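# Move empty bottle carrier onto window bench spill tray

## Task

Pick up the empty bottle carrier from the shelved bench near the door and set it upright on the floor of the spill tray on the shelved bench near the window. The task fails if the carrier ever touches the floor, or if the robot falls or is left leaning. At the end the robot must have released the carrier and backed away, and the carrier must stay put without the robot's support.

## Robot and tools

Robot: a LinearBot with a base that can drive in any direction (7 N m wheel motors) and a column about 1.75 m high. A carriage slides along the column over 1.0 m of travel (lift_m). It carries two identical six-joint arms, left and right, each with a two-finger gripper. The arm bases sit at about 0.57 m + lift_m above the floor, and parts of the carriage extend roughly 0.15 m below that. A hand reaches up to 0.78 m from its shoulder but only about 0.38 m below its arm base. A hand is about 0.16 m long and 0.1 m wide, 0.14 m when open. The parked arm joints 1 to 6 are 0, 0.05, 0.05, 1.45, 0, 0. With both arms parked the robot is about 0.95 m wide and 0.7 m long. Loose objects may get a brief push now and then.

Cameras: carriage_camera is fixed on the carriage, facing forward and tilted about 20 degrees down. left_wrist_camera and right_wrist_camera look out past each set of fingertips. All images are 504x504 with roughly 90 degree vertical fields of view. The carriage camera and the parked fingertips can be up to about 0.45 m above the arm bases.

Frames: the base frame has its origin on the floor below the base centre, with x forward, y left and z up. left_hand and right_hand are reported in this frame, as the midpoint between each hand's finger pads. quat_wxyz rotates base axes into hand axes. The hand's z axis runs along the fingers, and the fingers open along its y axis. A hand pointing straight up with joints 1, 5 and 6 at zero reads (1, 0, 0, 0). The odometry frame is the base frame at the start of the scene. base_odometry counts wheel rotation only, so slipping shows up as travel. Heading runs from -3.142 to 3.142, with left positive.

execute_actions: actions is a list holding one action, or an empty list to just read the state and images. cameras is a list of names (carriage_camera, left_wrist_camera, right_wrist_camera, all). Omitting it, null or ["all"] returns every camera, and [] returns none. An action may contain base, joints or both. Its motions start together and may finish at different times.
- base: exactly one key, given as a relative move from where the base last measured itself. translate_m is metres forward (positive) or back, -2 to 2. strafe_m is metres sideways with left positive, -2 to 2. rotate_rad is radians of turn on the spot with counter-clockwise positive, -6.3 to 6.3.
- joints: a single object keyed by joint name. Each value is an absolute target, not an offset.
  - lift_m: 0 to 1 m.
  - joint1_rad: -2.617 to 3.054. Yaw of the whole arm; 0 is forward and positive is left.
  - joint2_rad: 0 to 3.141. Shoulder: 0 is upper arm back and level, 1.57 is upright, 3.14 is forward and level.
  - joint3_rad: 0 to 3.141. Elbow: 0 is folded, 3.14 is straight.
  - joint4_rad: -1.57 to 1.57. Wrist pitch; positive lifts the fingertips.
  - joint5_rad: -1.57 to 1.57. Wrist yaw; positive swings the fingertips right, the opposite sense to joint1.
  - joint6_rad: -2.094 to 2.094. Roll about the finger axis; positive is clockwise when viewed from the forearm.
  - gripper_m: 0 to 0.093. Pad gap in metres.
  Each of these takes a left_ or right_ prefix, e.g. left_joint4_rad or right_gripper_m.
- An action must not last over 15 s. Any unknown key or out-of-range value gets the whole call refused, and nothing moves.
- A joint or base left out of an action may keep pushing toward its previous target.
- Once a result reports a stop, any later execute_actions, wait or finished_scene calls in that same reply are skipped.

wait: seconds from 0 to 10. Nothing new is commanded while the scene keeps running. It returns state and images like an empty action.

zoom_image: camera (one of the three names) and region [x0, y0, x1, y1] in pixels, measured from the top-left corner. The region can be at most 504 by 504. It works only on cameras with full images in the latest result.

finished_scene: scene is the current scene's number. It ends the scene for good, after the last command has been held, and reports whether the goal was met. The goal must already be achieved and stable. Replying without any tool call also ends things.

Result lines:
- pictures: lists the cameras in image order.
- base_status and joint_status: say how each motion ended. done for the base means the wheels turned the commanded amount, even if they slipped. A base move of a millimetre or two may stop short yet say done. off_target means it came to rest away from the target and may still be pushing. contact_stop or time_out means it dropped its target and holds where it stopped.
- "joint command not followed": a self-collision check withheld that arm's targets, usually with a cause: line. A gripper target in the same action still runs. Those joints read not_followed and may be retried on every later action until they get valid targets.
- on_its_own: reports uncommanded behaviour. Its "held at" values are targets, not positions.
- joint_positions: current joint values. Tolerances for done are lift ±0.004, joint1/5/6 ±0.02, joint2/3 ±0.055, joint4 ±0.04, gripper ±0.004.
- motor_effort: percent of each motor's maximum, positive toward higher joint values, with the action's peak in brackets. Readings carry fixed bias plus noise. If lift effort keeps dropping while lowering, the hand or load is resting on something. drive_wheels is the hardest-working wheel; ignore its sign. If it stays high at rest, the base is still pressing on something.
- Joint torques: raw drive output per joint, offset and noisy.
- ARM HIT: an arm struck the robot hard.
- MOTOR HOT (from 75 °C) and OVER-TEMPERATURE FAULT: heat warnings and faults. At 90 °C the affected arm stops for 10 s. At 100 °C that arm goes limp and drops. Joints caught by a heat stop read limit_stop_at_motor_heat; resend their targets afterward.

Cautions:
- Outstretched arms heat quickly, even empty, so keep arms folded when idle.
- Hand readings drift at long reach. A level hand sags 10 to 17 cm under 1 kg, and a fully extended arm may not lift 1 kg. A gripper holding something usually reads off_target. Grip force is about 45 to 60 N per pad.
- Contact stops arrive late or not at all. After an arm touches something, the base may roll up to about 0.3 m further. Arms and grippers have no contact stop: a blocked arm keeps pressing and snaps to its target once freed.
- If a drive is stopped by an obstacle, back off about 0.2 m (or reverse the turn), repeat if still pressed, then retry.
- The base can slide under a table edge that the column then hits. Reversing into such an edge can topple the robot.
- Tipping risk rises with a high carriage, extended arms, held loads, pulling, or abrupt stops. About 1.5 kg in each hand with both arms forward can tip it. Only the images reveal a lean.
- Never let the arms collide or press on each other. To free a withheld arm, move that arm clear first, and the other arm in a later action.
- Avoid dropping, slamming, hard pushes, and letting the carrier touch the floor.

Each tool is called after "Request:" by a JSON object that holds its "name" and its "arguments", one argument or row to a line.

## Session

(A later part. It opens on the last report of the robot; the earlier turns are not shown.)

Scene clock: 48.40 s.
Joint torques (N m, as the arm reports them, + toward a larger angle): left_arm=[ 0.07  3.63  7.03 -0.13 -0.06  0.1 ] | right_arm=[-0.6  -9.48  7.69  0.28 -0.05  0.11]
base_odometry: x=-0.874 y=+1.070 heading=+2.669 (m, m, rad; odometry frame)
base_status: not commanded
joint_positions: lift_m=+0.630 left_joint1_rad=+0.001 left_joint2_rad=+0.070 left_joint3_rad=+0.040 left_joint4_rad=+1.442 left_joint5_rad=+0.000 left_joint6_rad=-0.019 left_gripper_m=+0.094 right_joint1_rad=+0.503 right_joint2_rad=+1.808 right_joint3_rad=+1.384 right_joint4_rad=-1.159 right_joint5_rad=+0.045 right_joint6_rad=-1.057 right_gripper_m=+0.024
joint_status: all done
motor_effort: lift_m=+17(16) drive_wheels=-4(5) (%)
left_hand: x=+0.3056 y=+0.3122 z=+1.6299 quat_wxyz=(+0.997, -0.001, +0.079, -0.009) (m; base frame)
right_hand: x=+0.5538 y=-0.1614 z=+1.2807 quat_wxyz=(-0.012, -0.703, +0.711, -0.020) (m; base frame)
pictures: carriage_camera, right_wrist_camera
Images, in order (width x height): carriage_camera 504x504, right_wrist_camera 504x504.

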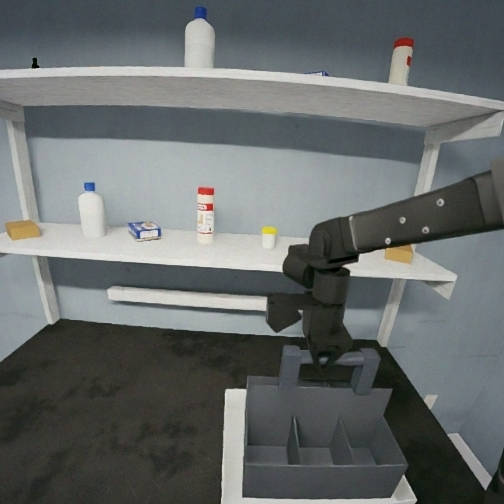

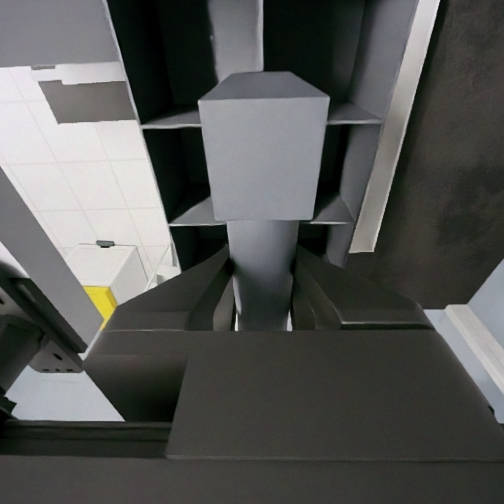

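Request:
{"name": "execute_actions", "arguments": {
  "actions": [
    {"joints":{"lift_m":0.56}}
  ],
  "cameras": ["carriage_camera","right_wrist_camera"]
}}

Scene clock: 49.37 s.
Joint torques (N m, as the arm reports them, + toward a larger angle): left_arm=[-0.01  3.72  6.84 -0.15 -0.11  0.13] | right_arm=[-0.54 -9.53  6.53  0.32 -0.08  0.11]
base_odometry: x=-0.874 y=+1.070 heading=+2.669 (m, m, rad; odometry frame)
base_status: not commanded
joint_positions: lift_m=+0.560 left_joint1_rad=+0.001 left_joint2_rad=+0.070 left_joint3_rad=+0.040 left_joint4_rad=+1.443 left_joint5_rad=+0.000 left_joint6_rad=-0.019 left_gripper_m=+0.094 right_joint1_rad=+0.503 right_joint2_rad=+1.808 right_joint3_rad=+1.399 right_joint4_rad=-1.160 right_joint5_rad=+0.048 right_joint6_rad=-1.056 right_gripper_m=+0.024
joint_status: all done
motor_effort: lift_m=+21(20) drive_wheels=-4(4) (%)
left_hand: x=+0.3054 y=+0.3122 z=+1.5598 quat_wxyz=(+0.997, -0.001, +0.079, -0.009) (m; base frame)
right_hand: x=+0.5576 y=-0.1599 z=+1.2144 quat_wxyz=(-0.006, -0.703, +0.711, -0.023) (m; base frame)
pictures: carriage_camera, right_wrist_camera
Images, in order (width x height): carriage_camera 504x504, right_wrist_camera 504x504.

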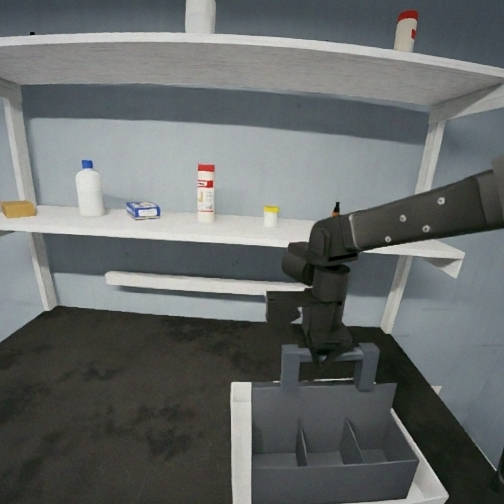

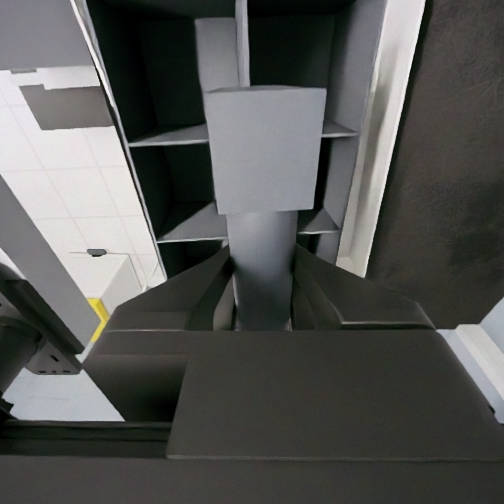

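Request:
{"name": "execute_actions", "arguments": {
  "actions": [
    {"joints":{"lift_m":0.62}}
  ],
  "cameras": []
}}

Request:
{"name": "execute_actions", "arguments": {
  "actions": [
    {"base":{"translate_m":0.03}}
  ],
  "cameras": ["carriage_camera","right_wrist_camera"]
}}

Request:
{"name": "execute_actions", "arguments": {
  "actions": [
    {"joints":{"lift_m":0.56}}
  ],
  "cameras": ["carriage_camera","right_wrist_camera"]
}}

Scene clock: 50.23 s.
Joint torques (N m, as the arm reports them, + toward a larger angle): left_arm=[-0.11  3.53  7.06 -0.14 -0.03  0.08] | right_arm=[-0.55 -9.59  6.52  0.29 -0.04  0.09]
base_odometry: x=-0.874 y=+1.070 heading=+2.669 (m, m, rad; odometry frame)
base_status: not commanded
joint_positions: lift_m=+0.620 left_joint1_rad=+0.001 left_joint2_rad=+0.070 left_joint3_rad=+0.040 left_joint4_rad=+1.443 left_joint5_rad=+0.000 left_joint6_rad=-0.019 left_gripper_m=+0.094 right_joint1_rad=+0.503 right_joint2_rad=+1.809 right_joint3_rad=+1.399 right_joint4_rad=-1.157 right_joint5_rad=+0.044 right_joint6_rad=-1.056 right_gripper_m=+0.024
joint_status: all done
motor_effort: lift_m=+18(22) drive_wheels=-4(4) (%)
left_hand: x=+0.3054 y=+0.3122 z=+1.6200 quat_wxyz=(+0.997, -0.001, +0.079, -0.009) (m; base frame)
right_hand: x=+0.5580 y=-0.1589 z=+1.2743 quat_wxyz=(-0.004, -0.703, +0.711, -0.022) (m; base frame)
pictures: none
No camera images: the call's "cameras" was empty. Leave "cameras" out to get every camera's image.

Scene clock: 51.37 s.
Joint torques (N m, as the arm reports them, + toward a larger angle): left_arm=[-0.07  3.43  6.9  -0.14 -0.03  0.17] | right_arm=[-0.51 -9.58  6.56  0.28 -0.04  0.09]
base_odometry: x=-0.900 y=+1.084 heading=+2.669 (m, m, rad; odometry frame)
base_status: done
joint_positions: lift_m=+0.620 left_joint1_rad=+0.001 left_joint2_rad=+0.070 left_joint3_rad=+0.040 left_joint4_rad=+1.442 left_joint5_rad=+0.000 left_joint6_rad=-0.019 left_gripper_m=+0.094 right_joint1_rad=+0.503 right_joint2_rad=+1.809 right_joint3_rad=+1.399 right_joint4_rad=-1.155 right_joint5_rad=+0.044 right_joint6_rad=-1.056 right_gripper_m=+0.024
joint_status: not commanded
motor_effort: lift_m=+18(18) drive_wheels=+3(13) (%)
left_hand: x=+0.3056 y=+0.3122 z=+1.6199 quat_wxyz=(+0.997, -0.001, +0.079, -0.009) (m; base frame)
right_hand: x=+0.5584 y=-0.1587 z=+1.2743 quat_wxyz=(-0.003, -0.703, +0.711, -0.022) (m; base frame)
pictures: carriage_camera, right_wrist_camera
Images, in order (width x height): carriage_camera 504x504, right_wrist_camera 504x504.

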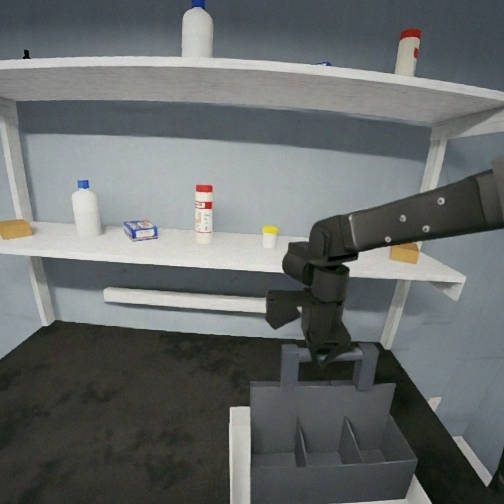

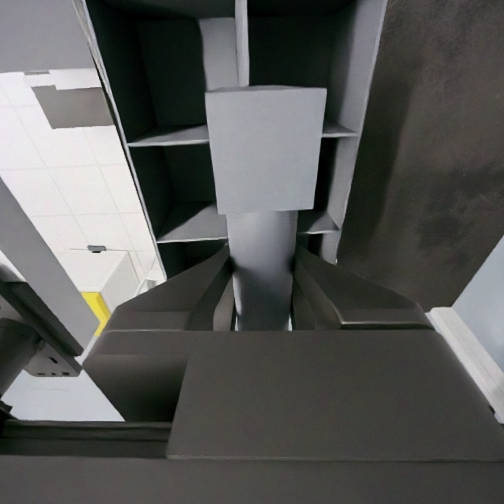

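Scene clock: 52.13 s.
Joint torques (N m, as the arm reports them, + toward a larger angle): left_arm=[ 0.08  3.74  6.95 -0.11 -0.08  0.07] | right_arm=[-0.59 -9.78  6.51  0.28 -0.04  0.08]
base_odometry: x=-0.900 y=+1.084 heading=+2.669 (m, m, rad; odometry frame)
base_status: not commanded
joint_positions: lift_m=+0.560 left_joint1_rad=+0.001 left_joint2_rad=+0.070 left_joint3_rad=+0.040 left_joint4_rad=+1.442 left_joint5_rad=+0.000 left_joint6_rad=-0.019 left_gripper_m=+0.094 right_joint1_rad=+0.503 right_joint2_rad=+1.811 right_joint3_rad=+1.399 right_joint4_rad=-1.155 right_joint5_rad=+0.043 right_joint6_rad=-1.055 right_gripper_m=+0.024
joint_status: all done
motor_effort: lift_m=+18(18) drive_wheels=+3(4) (%)
left_hand: x=+0.3056 y=+0.3122 z=+1.5599 quat_wxyz=(+0.997, -0.001, +0.079, -0.009) (m; base frame)
right_hand: x=+0.5581 y=-0.1587 z=+1.2134 quat_wxyz=(-0.004, -0.703, +0.711, -0.021) (m; base frame)
pictures: carriage_camera, right_wrist_camera
Images, in order (width x height): carriage_camera 504x504, right_wrist_camera 504x504.

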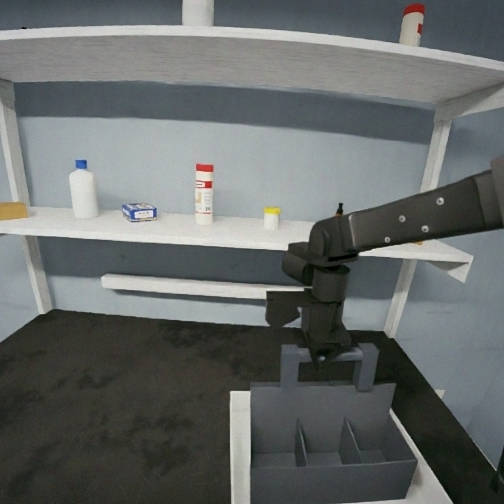

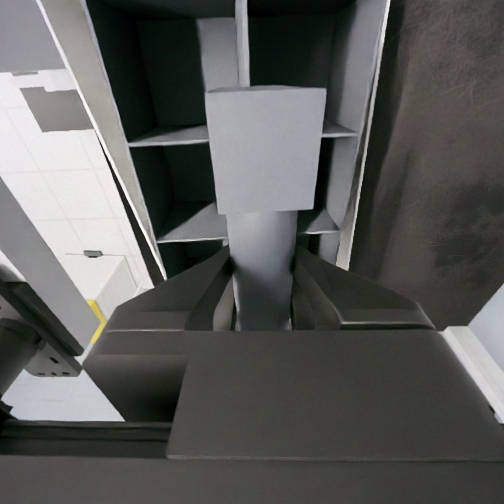

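Request:
{"name": "execute_actions", "arguments": {
  "actions": [
    {"joints":{"lift_m":0.535}}
  ],
  "cameras": ["right_wrist_camera"]
}}

Request:
{"name": "execute_actions", "arguments": {
  "actions": [
    {"joints":{"right_gripper_m":0.093}}
  ],
  "cameras": []
}}

Request:
{"name": "execute_actions", "arguments": {
  "actions": [
    {"joints":{"lift_m":0.66}}
  ],
  "cameras": ["right_wrist_camera"]
}}

Request:
{"name": "execute_actions", "arguments": {
  "actions": [
    {"base":{"translate_m":-0.5}}
  ],
  "cameras": ["carriage_camera"]
}}

Scene clock: 52.97 s.
Joint torques (N m, as the arm reports them, + toward a larger angle): left_arm=[ 0.03  3.75  7.05 -0.15 -0.04  0.12] | right_arm=[-0.61 -9.63  6.55  0.32 -0.03  0.1 ]
base_odometry: x=-0.900 y=+1.084 heading=+2.669 (m, m, rad; odometry frame)
base_status: not commanded
joint_positions: lift_m=+0.535 left_joint1_rad=+0.001 left_joint2_rad=+0.070 left_joint3_rad=+0.040 left_joint4_rad=+1.442 left_joint5_rad=+0.000 left_joint6_rad=-0.019 left_gripper_m=+0.094 right_joint1_rad=+0.503 right_joint2_rad=+1.809 right_joint3_rad=+1.399 right_joint4_rad=-1.155 right_joint5_rad=+0.043 right_joint6_rad=-1.055 right_gripper_m=+0.024
joint_status: all done
motor_effort: lift_m=+18(20) drive_wheels=+3(5) (%)
left_hand: x=+0.3056 y=+0.3122 z=+1.5349 quat_wxyz=(+0.997, -0.001, +0.079, -0.009) (m; base frame)
right_hand: x=+0.5582 y=-0.1585 z=+1.1892 quat_wxyz=(-0.003, -0.702, +0.711, -0.021) (m; base frame)
pictures: right_wrist_camera
Images, in order (width x height): right_wrist_camera 504x504.

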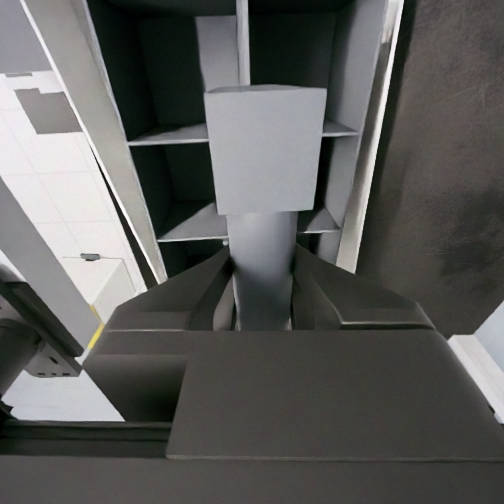

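Scene clock: 53.70 s.
Joint torques (N m, as the arm reports them, + toward a larger angle): left_arm=[ 0.03  3.66  6.99 -0.16 -0.06  0.1 ] | right_arm=[-0.58 -9.64  6.58  0.37 -0.03  0.08]
base_odometry: x=-0.900 y=+1.084 heading=+2.669 (m, m, rad; odometry frame)
base_status: not commanded
joint_positions: lift_m=+0.535 left_joint1_rad=+0.001 left_joint2_rad=+0.070 left_joint3_rad=+0.040 left_joint4_rad=+1.442 left_joint5_rad=+0.000 left_joint6_rad=-0.019 left_gripper_m=+0.094 right_joint1_rad=+0.503 right_joint2_rad=+1.809 right_joint3_rad=+1.399 right_joint4_rad=-1.167 right_joint5_rad=+0.046 right_joint6_rad=-1.055 right_gripper_m=+0.093
joint_status: all done
motor_effort: lift_m=+18(17) drive_wheels=+3(3) (%)
left_hand: x=+0.3056 y=+0.3122 z=+1.5349 quat_wxyz=(+0.997, -0.001, +0.079, -0.009) (m; base frame)
right_hand: x=+0.5559 y=-0.1604 z=+1.1892 quat_wxyz=(-0.009, -0.702, +0.711, -0.021) (m; base frame)
pictures: none
No camera images: the call's "cameras" was empty. Leave "cameras" out to get every camera's image.

Scene clock: 54.73 s.
Joint torques (N m, as the arm reports them, + toward a larger angle): left_arm=[-0.15  3.84  7.16 -0.13 -0.06  0.11] | right_arm=[-0.65 -8.81  6.42  0.42 -0.1   0.08]
base_odometry: x=-0.900 y=+1.084 heading=+2.669 (m, m, rad; odometry frame)
base_status: not commanded
joint_positions: lift_m=+0.660 left_joint1_rad=+0.001 left_joint2_rad=+0.070 left_joint3_rad=+0.040 left_joint4_rad=+1.443 left_joint5_rad=+0.000 left_joint6_rad=-0.019 left_gripper_m=+0.094 right_joint1_rad=+0.503 right_joint2_rad=+1.799 right_joint3_rad=+1.399 right_joint4_rad=-1.167 right_joint5_rad=+0.050 right_joint6_rad=-1.055 right_gripper_m=+0.093
joint_status: all done
motor_effort: lift_m=+18(22) drive_wheels=+3(3) (%)
left_hand: x=+0.3055 y=+0.3122 z=+1.6600 quat_wxyz=(+0.997, -0.001, +0.079, -0.009) (m; base frame)
right_hand: x=+0.5565 y=-0.1609 z=+1.3172 quat_wxyz=(-0.005, -0.702, +0.711, -0.024) (m; base frame)
pictures: right_wrist_camera
Images, in order (width x height): right_wrist_camera 504x504.

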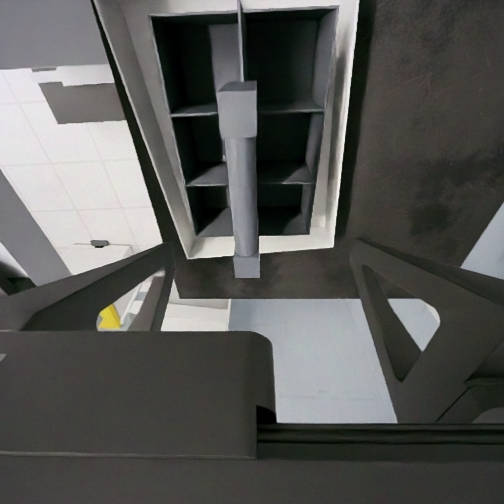

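Scene clock: 57.97 s.
Joint torques (N m, as the arm reports them, + toward a larger angle): left_arm=[-0.06  3.61  7.   -0.17 -0.07  0.08] | right_arm=[-0.56 -8.71  6.51  0.42 -0.1   0.08]
base_odometry: x=-0.455 y=+0.856 heading=+2.669 (m, m, rad; odometry frame)
base_status: done
joint_positions: lift_m=+0.660 left_joint1_rad=+0.001 left_joint2_rad=+0.070 left_joint3_rad=+0.040 left_joint4_rad=+1.447 left_joint5_rad=+0.000 left_joint6_rad=-0.019 left_gripper_m=+0.094 right_joint1_rad=+0.503 right_joint2_rad=+1.799 right_joint3_rad=+1.399 right_joint4_rad=-1.169 right_joint5_rad=+0.050 right_joint6_rad=-1.055 right_gripper_m=+0.093
joint_status: not commanded
motor_effort: lift_m=+19(18) drive_wheels=+1(17) (%)
left_hand: x=+0.3045 y=+0.3122 z=+1.6601 quat_wxyz=(+0.997, -0.001, +0.077, -0.009) (m; base frame)
right_hand: x=+0.5562 y=-0.1611 z=+1.3172 quat_wxyz=(-0.006, -0.702, +0.711, -0.024) (m; base frame)
pictures: carriage_camera
Images, in order (width x height): carriage_camera 504x504.

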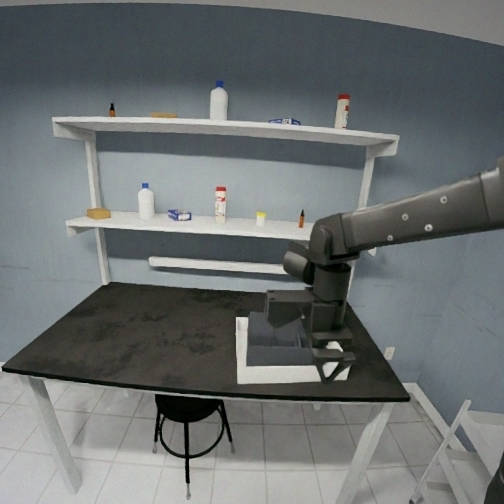

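Request:
{"name": "finished_scene", "arguments": {
  "scene": 1
}}

The scene is finished: the task was done.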